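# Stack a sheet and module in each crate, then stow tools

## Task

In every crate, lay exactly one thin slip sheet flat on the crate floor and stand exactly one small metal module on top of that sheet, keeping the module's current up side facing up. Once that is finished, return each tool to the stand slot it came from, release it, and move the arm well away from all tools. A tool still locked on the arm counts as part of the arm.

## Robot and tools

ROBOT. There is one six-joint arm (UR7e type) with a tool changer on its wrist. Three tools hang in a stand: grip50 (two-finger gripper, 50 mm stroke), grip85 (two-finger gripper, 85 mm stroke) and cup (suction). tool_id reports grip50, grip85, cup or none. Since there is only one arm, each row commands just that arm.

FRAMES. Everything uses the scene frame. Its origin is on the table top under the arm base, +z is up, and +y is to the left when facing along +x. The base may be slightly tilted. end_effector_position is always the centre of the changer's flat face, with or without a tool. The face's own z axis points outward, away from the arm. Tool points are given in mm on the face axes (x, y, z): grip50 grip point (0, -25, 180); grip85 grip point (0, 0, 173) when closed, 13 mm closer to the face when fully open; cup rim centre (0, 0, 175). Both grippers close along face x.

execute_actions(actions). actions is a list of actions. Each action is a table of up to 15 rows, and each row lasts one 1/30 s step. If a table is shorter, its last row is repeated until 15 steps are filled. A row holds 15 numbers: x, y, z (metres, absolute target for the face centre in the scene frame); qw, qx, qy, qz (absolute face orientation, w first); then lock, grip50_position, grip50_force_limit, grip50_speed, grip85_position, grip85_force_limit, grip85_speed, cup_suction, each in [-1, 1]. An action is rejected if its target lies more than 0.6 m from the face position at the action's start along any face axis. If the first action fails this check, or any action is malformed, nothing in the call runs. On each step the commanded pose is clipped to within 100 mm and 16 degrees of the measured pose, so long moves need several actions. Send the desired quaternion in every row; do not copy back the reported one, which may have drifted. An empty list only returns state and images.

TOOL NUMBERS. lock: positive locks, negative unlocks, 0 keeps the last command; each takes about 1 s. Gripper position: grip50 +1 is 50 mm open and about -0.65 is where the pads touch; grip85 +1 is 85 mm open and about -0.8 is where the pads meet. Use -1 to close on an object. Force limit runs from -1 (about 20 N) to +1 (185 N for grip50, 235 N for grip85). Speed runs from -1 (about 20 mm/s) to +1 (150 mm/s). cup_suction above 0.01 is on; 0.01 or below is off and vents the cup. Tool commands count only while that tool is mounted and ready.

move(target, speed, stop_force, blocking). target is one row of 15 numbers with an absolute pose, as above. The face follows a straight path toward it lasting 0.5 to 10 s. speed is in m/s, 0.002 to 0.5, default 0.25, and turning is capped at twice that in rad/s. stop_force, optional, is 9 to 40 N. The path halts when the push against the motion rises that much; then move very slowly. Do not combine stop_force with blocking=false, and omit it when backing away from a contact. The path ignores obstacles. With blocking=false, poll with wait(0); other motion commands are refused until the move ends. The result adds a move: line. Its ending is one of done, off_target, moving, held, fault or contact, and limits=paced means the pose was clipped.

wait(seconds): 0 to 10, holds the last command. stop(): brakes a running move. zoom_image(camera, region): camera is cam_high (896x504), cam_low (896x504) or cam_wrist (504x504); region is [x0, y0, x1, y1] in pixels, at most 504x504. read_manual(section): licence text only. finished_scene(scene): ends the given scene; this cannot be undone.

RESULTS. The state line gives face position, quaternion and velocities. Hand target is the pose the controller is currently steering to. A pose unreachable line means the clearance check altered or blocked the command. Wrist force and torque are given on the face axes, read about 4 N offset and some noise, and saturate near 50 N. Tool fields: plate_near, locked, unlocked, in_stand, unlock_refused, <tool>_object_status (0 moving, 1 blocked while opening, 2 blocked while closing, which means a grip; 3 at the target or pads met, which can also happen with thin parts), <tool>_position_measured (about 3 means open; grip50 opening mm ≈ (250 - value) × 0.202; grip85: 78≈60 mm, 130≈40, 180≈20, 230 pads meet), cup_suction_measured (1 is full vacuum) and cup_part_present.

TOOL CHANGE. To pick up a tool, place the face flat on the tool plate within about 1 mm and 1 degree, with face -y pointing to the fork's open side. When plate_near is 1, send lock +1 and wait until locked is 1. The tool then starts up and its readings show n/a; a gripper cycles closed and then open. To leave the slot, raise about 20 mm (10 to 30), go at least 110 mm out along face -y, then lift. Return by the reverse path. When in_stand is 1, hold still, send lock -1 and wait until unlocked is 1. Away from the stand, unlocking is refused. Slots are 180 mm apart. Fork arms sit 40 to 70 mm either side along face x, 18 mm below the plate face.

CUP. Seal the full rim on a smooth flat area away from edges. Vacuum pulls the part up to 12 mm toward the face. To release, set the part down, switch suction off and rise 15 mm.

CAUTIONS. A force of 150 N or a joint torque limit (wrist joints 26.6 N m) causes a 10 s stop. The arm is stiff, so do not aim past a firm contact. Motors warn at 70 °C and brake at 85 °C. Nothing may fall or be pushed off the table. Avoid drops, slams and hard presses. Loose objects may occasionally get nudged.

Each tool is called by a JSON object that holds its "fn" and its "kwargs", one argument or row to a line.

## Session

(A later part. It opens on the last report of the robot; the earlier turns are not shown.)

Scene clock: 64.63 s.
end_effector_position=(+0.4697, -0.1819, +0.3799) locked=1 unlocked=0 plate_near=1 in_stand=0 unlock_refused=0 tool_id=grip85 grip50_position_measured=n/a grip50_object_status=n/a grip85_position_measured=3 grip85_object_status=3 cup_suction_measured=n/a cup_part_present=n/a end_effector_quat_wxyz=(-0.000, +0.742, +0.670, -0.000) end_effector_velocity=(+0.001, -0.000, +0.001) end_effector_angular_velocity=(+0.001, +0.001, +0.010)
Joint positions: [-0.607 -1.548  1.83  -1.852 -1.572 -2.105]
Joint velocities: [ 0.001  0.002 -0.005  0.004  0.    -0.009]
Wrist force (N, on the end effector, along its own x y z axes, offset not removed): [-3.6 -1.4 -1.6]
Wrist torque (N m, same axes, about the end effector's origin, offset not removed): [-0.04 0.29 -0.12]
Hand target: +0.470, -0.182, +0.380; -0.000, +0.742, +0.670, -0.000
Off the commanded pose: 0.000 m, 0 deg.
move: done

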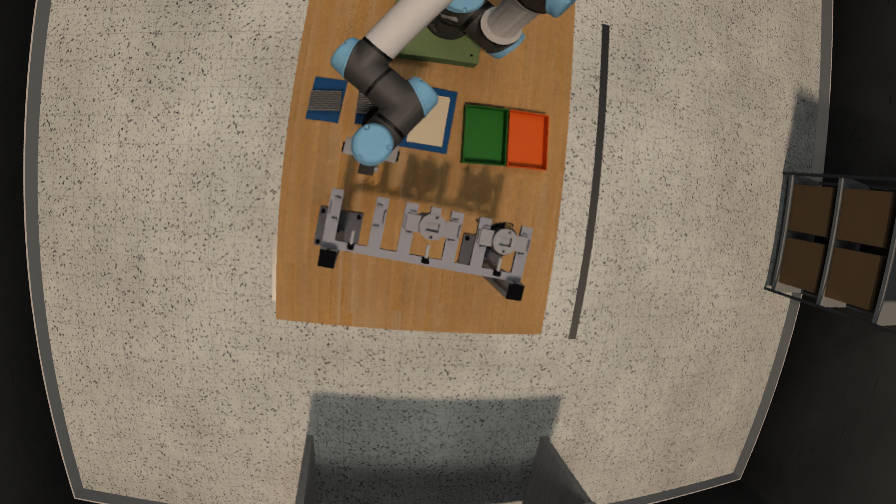

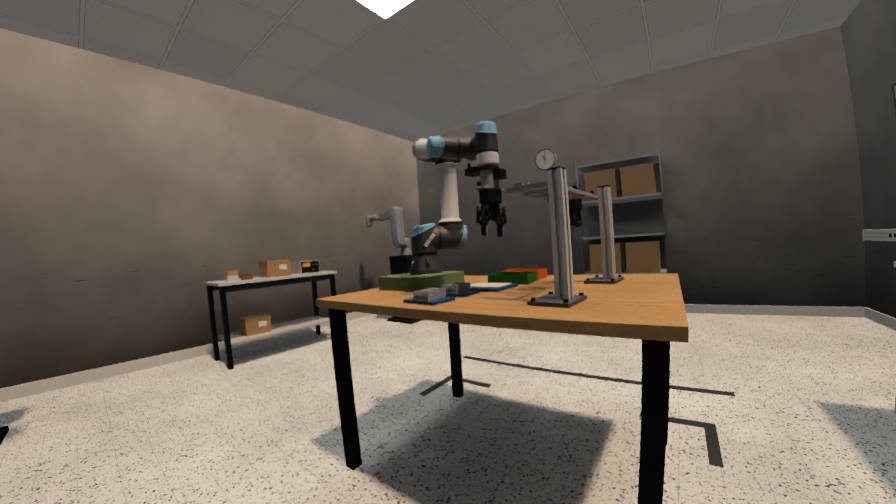

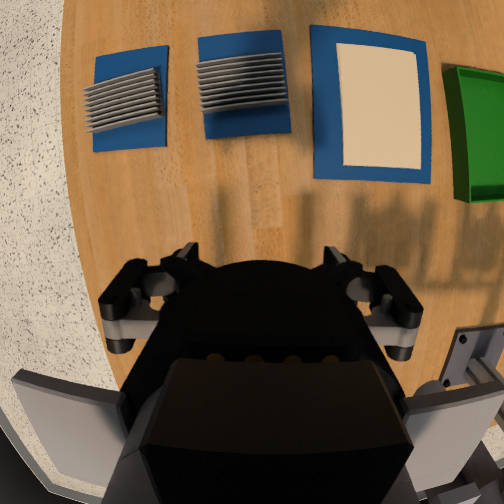

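{"fn": "move", "kwargs": {
  "target": [0.617,-0.1972,0.38,0,0.742,0.670,0,0,1,0,0,1,-0.5,0,0],
  "speed": 0.1
}}

{"fn": "move", "kwargs": {
  "target": [0.617,-0.1972,0.361,0,0.742,0.670,0,0,1,0,0,1,-0.5,0,0],
  "speed": 0.015
}}

{"fn": "execute_actions", "kwargs": {
  "actions": [
    [[0.617,-0.1972,0.361,0,0.742,0.670,0,-1,1,0,0,1,-0.5,0,0]],
    [[0.617,-0.1972,0.361,0,0.742,0.670,0,-1,1,0,0,1,-0.5,0,0]],
    [[0.617,-0.1972,0.361,0,0.742,0.670,0,-1,1,0,0,1,-0.5,0,0]]
  ]
}}

{"fn": "move", "kwargs": {
  "target": [0.617,-0.1972,0.388,0,0.742,0.670,0,0,1,0,0,1,-0.5,0,0],
  "speed": 0.05
}}

Scene clock: 69.33 s.
end_effector_position=(+0.6168, -0.1970, +0.3801) locked=1 unlocked=0 plate_near=1 in_stand=0 unlock_refused=0 tool_id=grip85 grip50_position_measured=n/a grip50_object_status=n/a grip85_position_measured=3 grip85_object_status=3 cup_suction_measured=n/a cup_part_present=n/a end_effector_quat_wxyz=(-0.000, +0.742, +0.670, -0.000) end_effector_velocity=(+0.002, +0.001, +0.000) end_effector_angular_velocity=(+0.000, +0.000, +0.004)
Joint positions: [-0.486 -1.209  1.418 -1.78  -1.571 -1.985]
Joint velocities: [ 0.003  0.004 -0.006  0.002 -0.    -0.001]
Wrist force (N, on the end effector, along its own x y z axes, offset not removed): [0.7 3.3 -2.0]
Wrist torque (N m, same axes, about the end effector's origin, offset not removed): [0.12 -0.01 0.17]
Hand target: +0.617, -0.197, +0.380; -0.000, +0.742, +0.670, -0.000
Off the commanded pose: 0.000 m, 0 deg.
move: done

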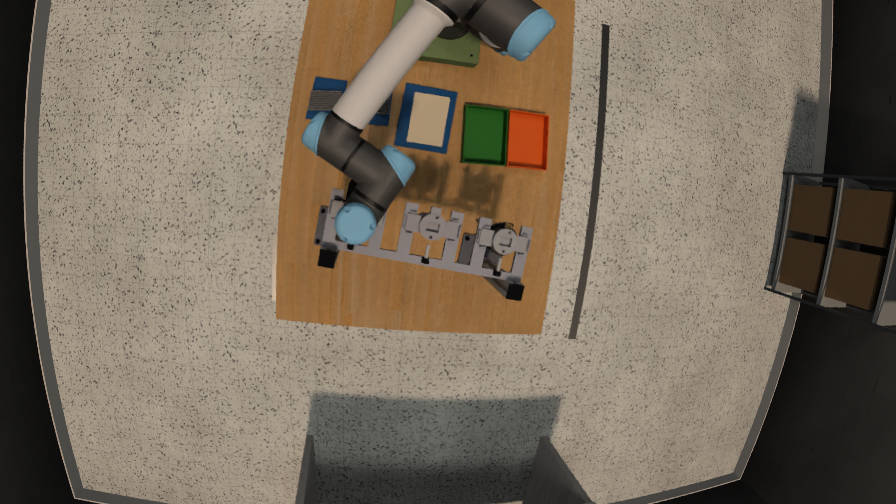

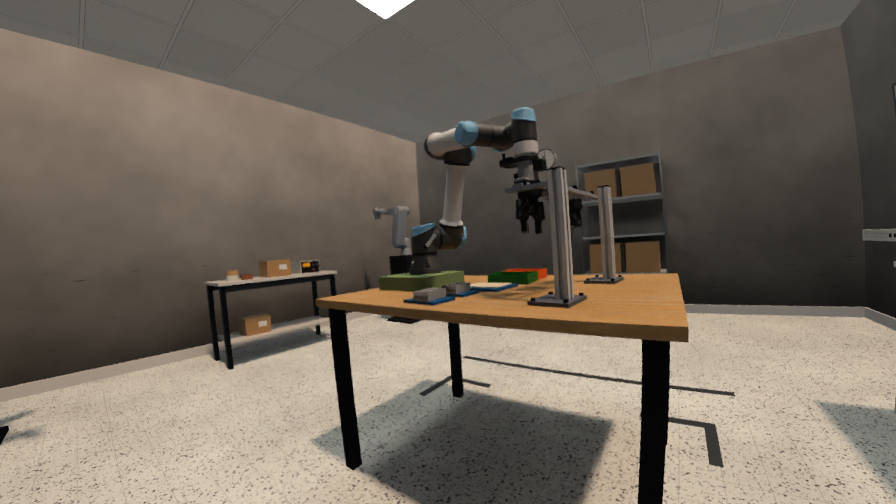

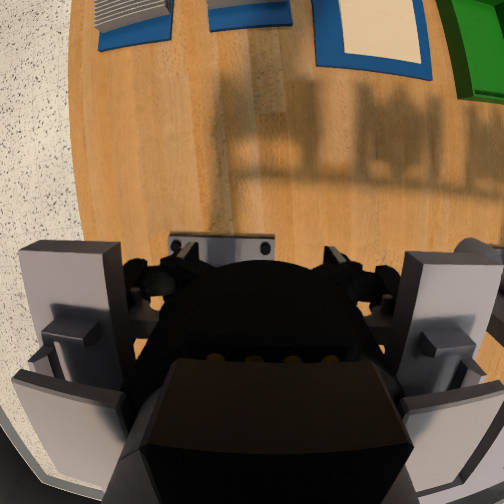

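Scene clock: 70.87 s.
end_effector_position=(+0.6170, -0.1972, +0.3611) locked=1 unlocked=0 plate_near=1 in_stand=1 unlock_refused=0 tool_id=grip85 grip50_position_measured=n/a grip50_object_status=n/a grip85_position_measured=3 grip85_object_status=3 cup_suction_measured=n/a cup_part_present=n/a end_effector_quat_wxyz=(-0.000, +0.742, +0.670, -0.000) end_effector_velocity=(-0.000, -0.001, -0.001) end_effector_angular_velocity=(-0.001, -0.001, -0.001)
Joint positions: [-0.486 -1.198  1.453 -1.826 -1.571 -1.985]
Joint velocities: [-0.001  0.001  0.003 -0.005 -0.    -0.   ]
Wrist force (N, on the end effector, along its own x y z axes, offset not removed): [-0.6 1.5 0.0]
Wrist torque (N m, same axes, about the end effector's origin, offset not removed): [0.06 0.13 0.00]
Hand target: +0.617, -0.197, +0.361; -0.000, +0.742, +0.670, -0.000
Off the commanded pose: 0.000 m, 0 deg.
move: done

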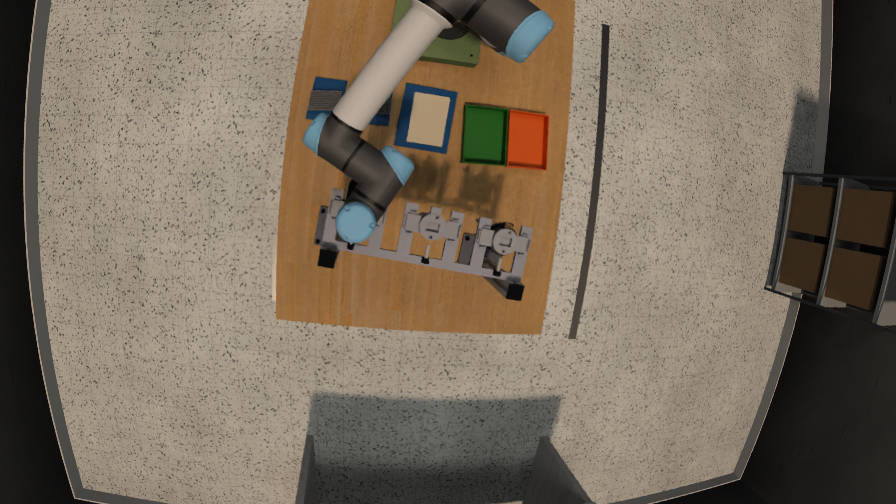

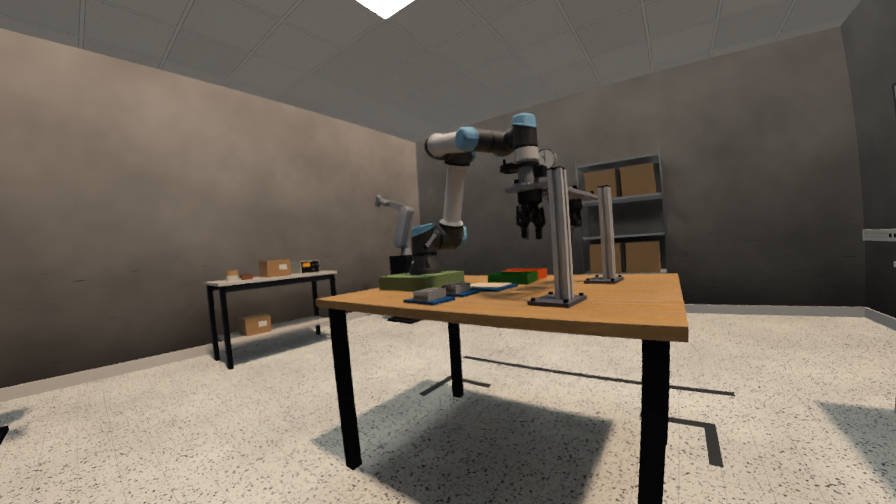

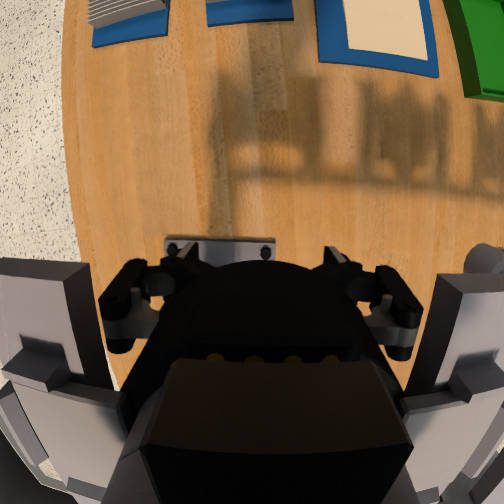

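Scene clock: 72.37 s.
end_effector_position=(+0.6170, -0.1972, +0.3610) locked=0 unlocked=1 plate_near=1 in_stand=1 unlock_refused=0 tool_id=none grip50_position_measured=n/a grip50_object_status=n/a grip85_position_measured=n/a grip85_object_status=n/a cup_suction_measured=n/a cup_part_present=n/a end_effector_quat_wxyz=(-0.000, +0.742, +0.670, -0.000) end_effector_velocity=(+0.000, +0.000, -0.000) end_effector_angular_velocity=(+0.000, +0.001, +0.001)
Joint positions: [-0.486 -1.198  1.453 -1.826 -1.571 -1.985]
Joint velocities: [ 0.001  0.     0.     0.001 -0.    -0.001]
Wrist force (N, on the end effector, along its own x y z axes, offset not removed): [2.5 3.1 -0.5]
Wrist torque (N m, same axes, about the end effector's origin, offset not removed): [0.36 -0.24 0.06]
Hand target: +0.617, -0.197, +0.361; +0.000, +0.742, +0.670, +0.000
Off the commanded pose: 0.000 m, 0 deg.

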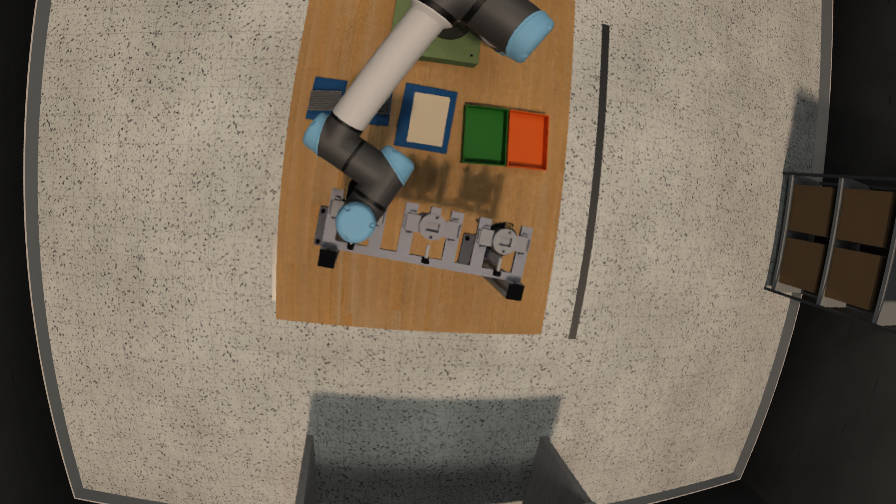

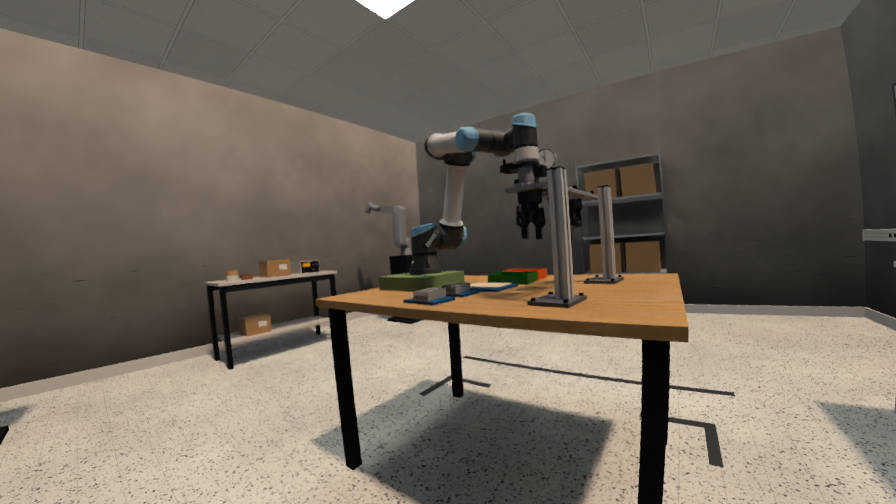

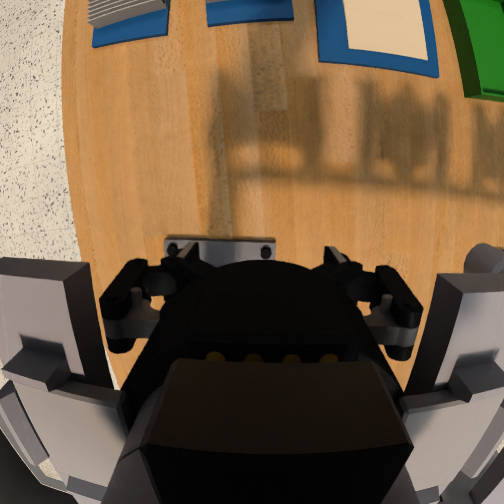

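Scene clock: 73.27 s.
end_effector_position=(+0.6170, -0.1972, +0.3878) locked=0 unlocked=1 plate_near=0 in_stand=0 unlock_refused=0 tool_id=none grip50_position_measured=n/a grip50_object_status=n/a grip85_position_measured=n/a grip85_object_status=n/a cup_suction_measured=n/a cup_part_present=n/a end_effector_quat_wxyz=(+0.000, +0.742, +0.670, +0.000) end_effector_velocity=(+0.000, -0.000, +0.002) end_effector_angular_velocity=(-0.000, -0.000, +0.000)
Joint positions: [-0.486 -1.212  1.403 -1.762 -1.571 -1.985]
Joint velocities: [-0.    -0.001 -0.004  0.004 -0.    -0.001]
Wrist force (N, on the end effector, along its own x y z axes, offset not removed): [0.0 0.5 -2.7]
Wrist torque (N m, same axes, about the end effector's origin, offset not removed): [-0.06 0.00 0.02]
Hand target: +0.617, -0.197, +0.388; +0.000, +0.742, +0.670, +0.000
Off the commanded pose: 0.000 m, 0 deg.
move: done

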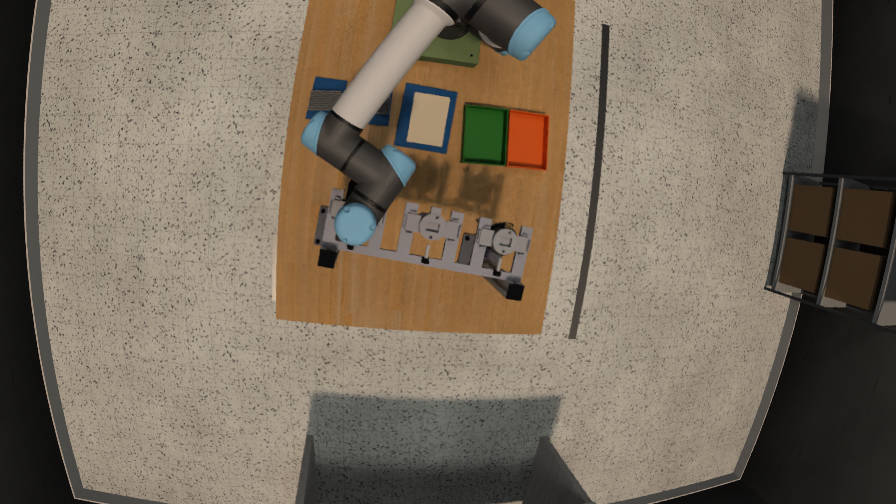

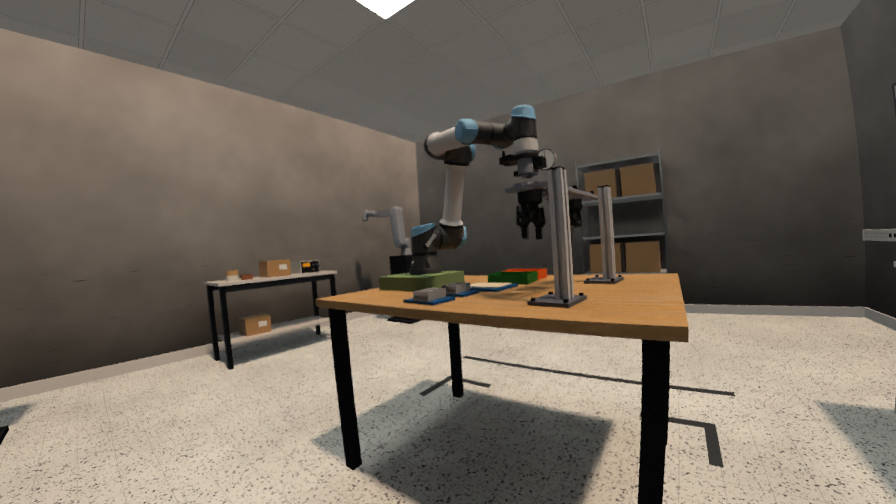

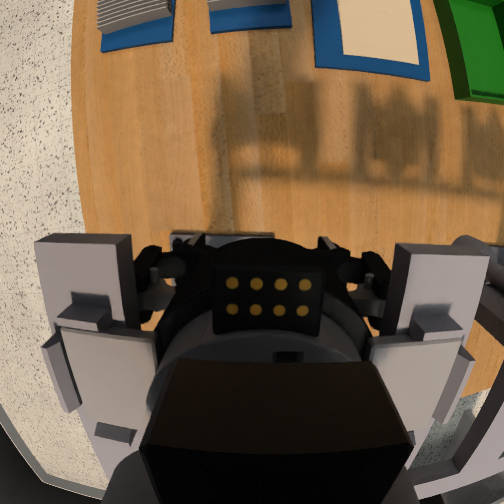

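{"fn": "move", "kwargs": {
  "target": [0.6345,-0.0181,0.388,0,0.742,0.670,0,0,1,0,0,1,-0.5,0,0],
  "speed": 0.15
}}

{"fn": "move", "kwargs": {
  "target": [0.6345,-0.0181,0.372,0,0.742,0.670,0,0,1,0,0,1,-0.5,0,0],
  "speed": 0.02
}}

{"fn": "move", "kwargs": {
  "target": [0.6345,-0.0181,0.357,0,0.742,0.670,0,0,1,0,0,1,-0.5,0,0],
  "speed": 0.004,
  "stop_force": 12
}}

Scene clock: 76.80 s.
end_effector_position=(+0.6341, -0.0184, +0.3880) locked=0 unlocked=1 plate_near=0 in_stand=0 unlock_refused=0 tool_id=none grip50_position_measured=n/a grip50_object_status=n/a grip85_position_measured=n/a grip85_object_status=n/a cup_suction_measured=n/a cup_part_present=n/a end_effector_quat_wxyz=(-0.000, +0.742, +0.670, -0.000) end_effector_velocity=(+0.000, +0.002, +0.000) end_effector_angular_velocity=(-0.000, -0.000, -0.000)
Joint positions: [-0.21  -1.244  1.446 -1.772 -1.572 -1.709]
Joint velocities: [ 0.003  0.    -0.001  0.    -0.     0.003]
Wrist force (N, on the end effector, along its own x y z axes, offset not removed): [-2.1 -0.9 -3.9]
Wrist torque (N m, same axes, about the end effector's origin, offset not removed): [0.15 0.03 0.23]
Hand target: +0.634, -0.018, +0.388; -0.000, +0.742, +0.670, -0.000
Off the commanded pose: 0.001 m, 0 deg.
move: done

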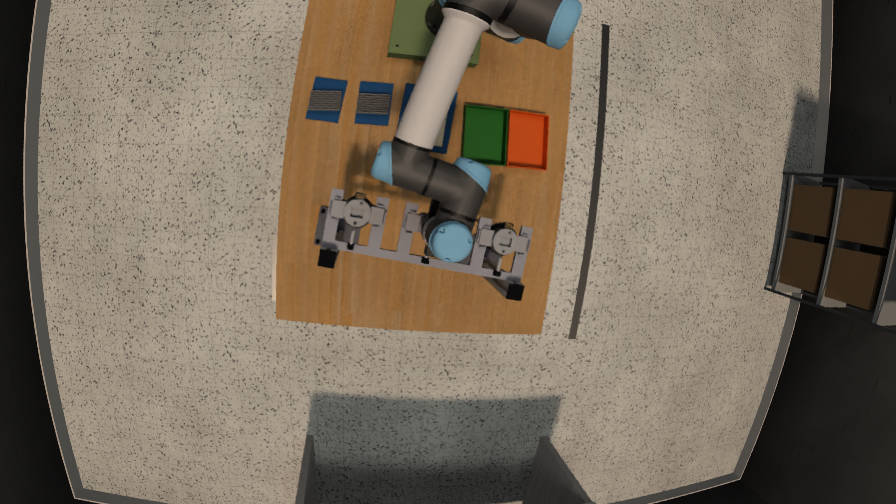

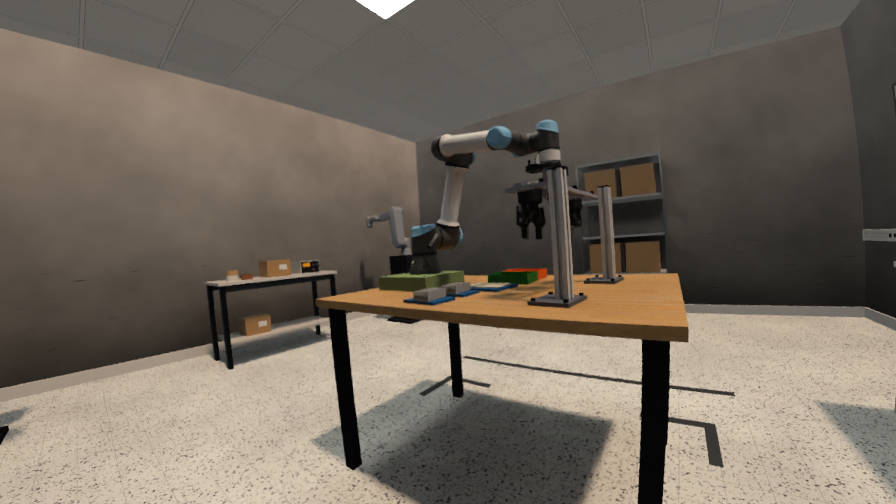

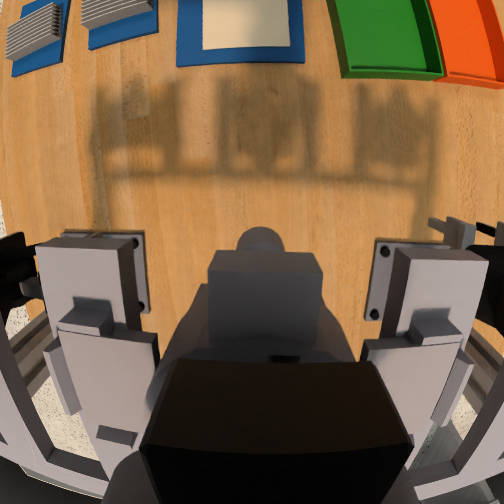

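Scene clock: 77.87 s.
end_effector_position=(+0.6345, -0.0181, +0.3722) locked=0 unlocked=1 plate_near=0 in_stand=0 unlock_refused=0 tool_id=none grip50_position_measured=n/a grip50_object_status=n/a grip85_position_measured=n/a grip85_object_status=n/a cup_suction_measured=n/a cup_part_present=n/a end_effector_quat_wxyz=(-0.000, +0.742, +0.670, -0.000) end_effector_velocity=(-0.000, -0.000, -0.002) end_effector_angular_velocity=(+0.000, +0.001, +0.002)
Joint positions: [-0.21  -1.235  1.475 -1.811 -1.571 -1.709]
Joint velocities: [-0.     0.001  0.004 -0.005  0.    -0.002]
Wrist force (N, on the end effector, along its own x y z axes, offset not removed): [-3.1 -1.3 -3.3]
Wrist torque (N m, same axes, about the end effector's origin, offset not removed): [-0.15 0.12 0.04]
Hand target: +0.634, -0.018, +0.372; -0.000, +0.742, +0.670, -0.000
Off the commanded pose: 0.000 m, 0 deg.
move: done

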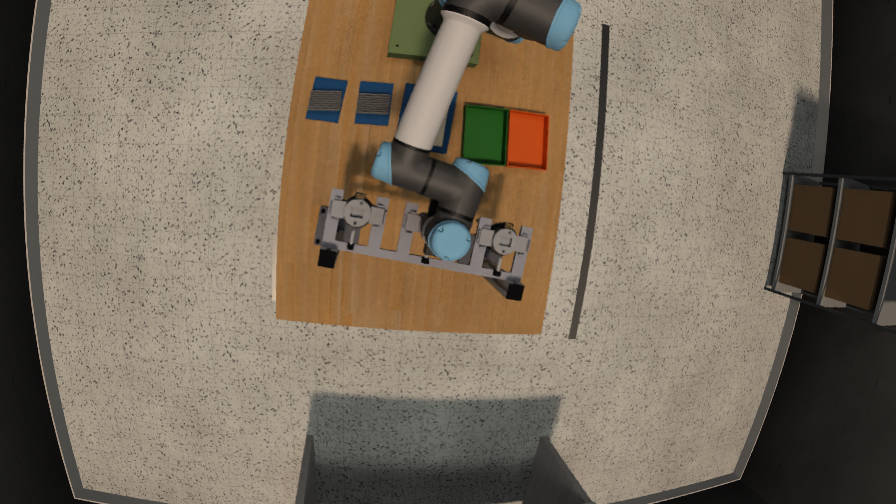

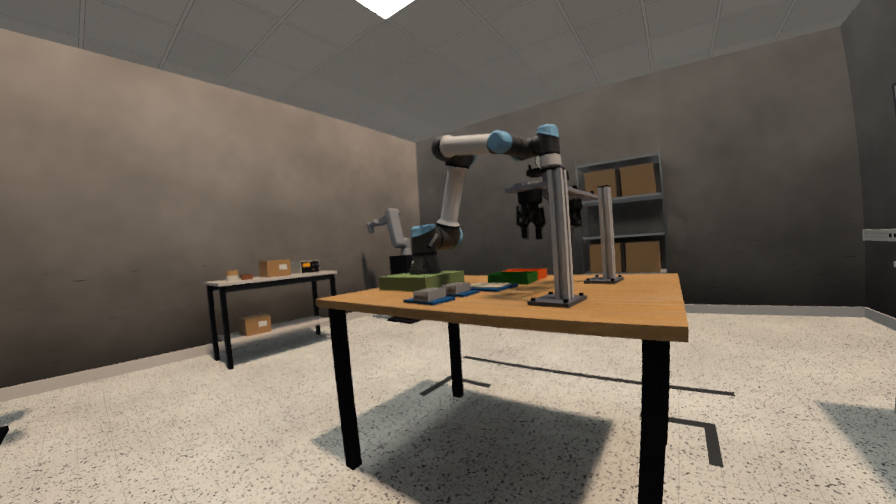

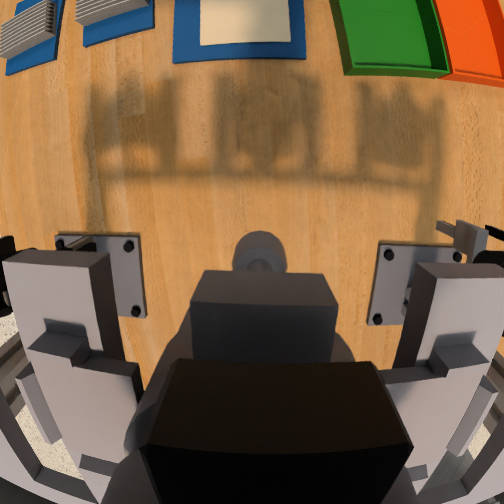

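Scene clock: 81.20 s.
end_effector_position=(+0.6345, -0.0181, +0.3603) locked=0 unlocked=1 plate_near=1 in_stand=1 unlock_refused=0 tool_id=none grip50_position_measured=n/a grip50_object_status=n/a grip85_position_measured=n/a grip85_object_status=n/a cup_suction_measured=n/a cup_part_present=n/a end_effector_quat_wxyz=(+0.000, +0.742, +0.670, +0.000) end_effector_velocity=(-0.000, -0.001, +0.001) end_effector_angular_velocity=(-0.000, +0.002, -0.001)
Joint positions: [-0.21  -1.228  1.497 -1.84  -1.571 -1.709]
Joint velocities: [-0.001 -0.001 -0.002  0.004 -0.001  0.   ]
Wrist force (N, on the end effector, along its own x y z axes, offset not removed): [-4.3 19.0 -21.0]
Wrist torque (N m, same axes, about the end effector's origin, offset not removed): [-0.11 0.31 1.24]
Hand target: +0.635, -0.018, +0.360; +0.000, +0.742, +0.670, +0.000
Off the commanded pose: 0.003 m, 0 deg.
move: contact

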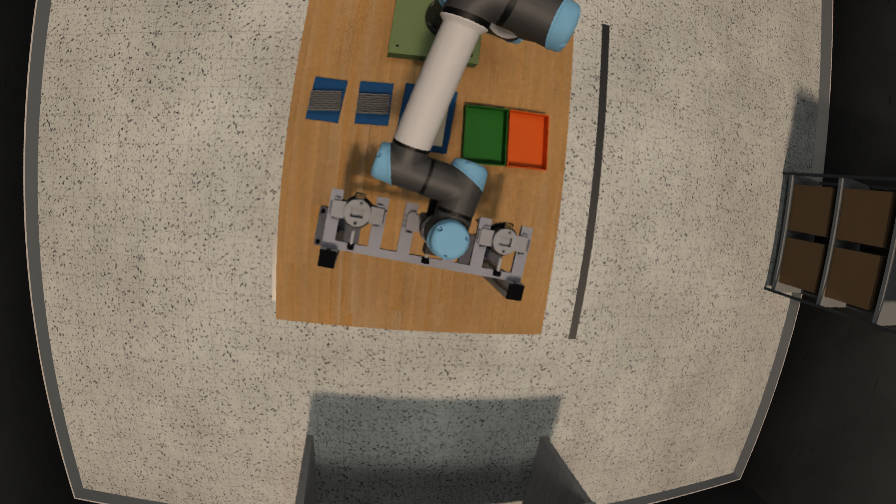

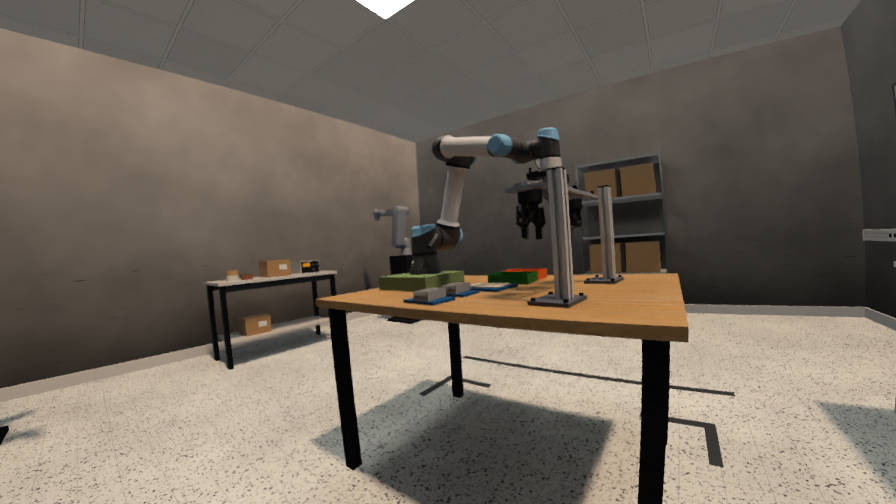

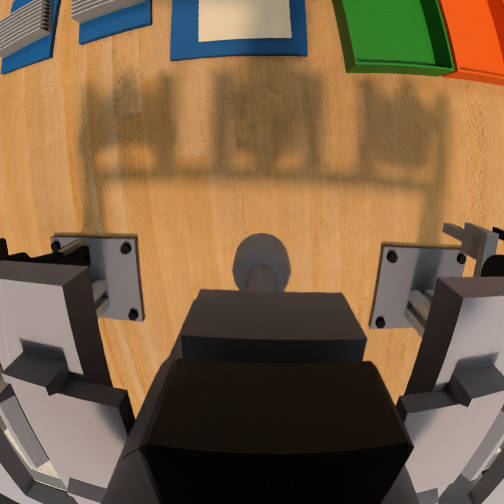

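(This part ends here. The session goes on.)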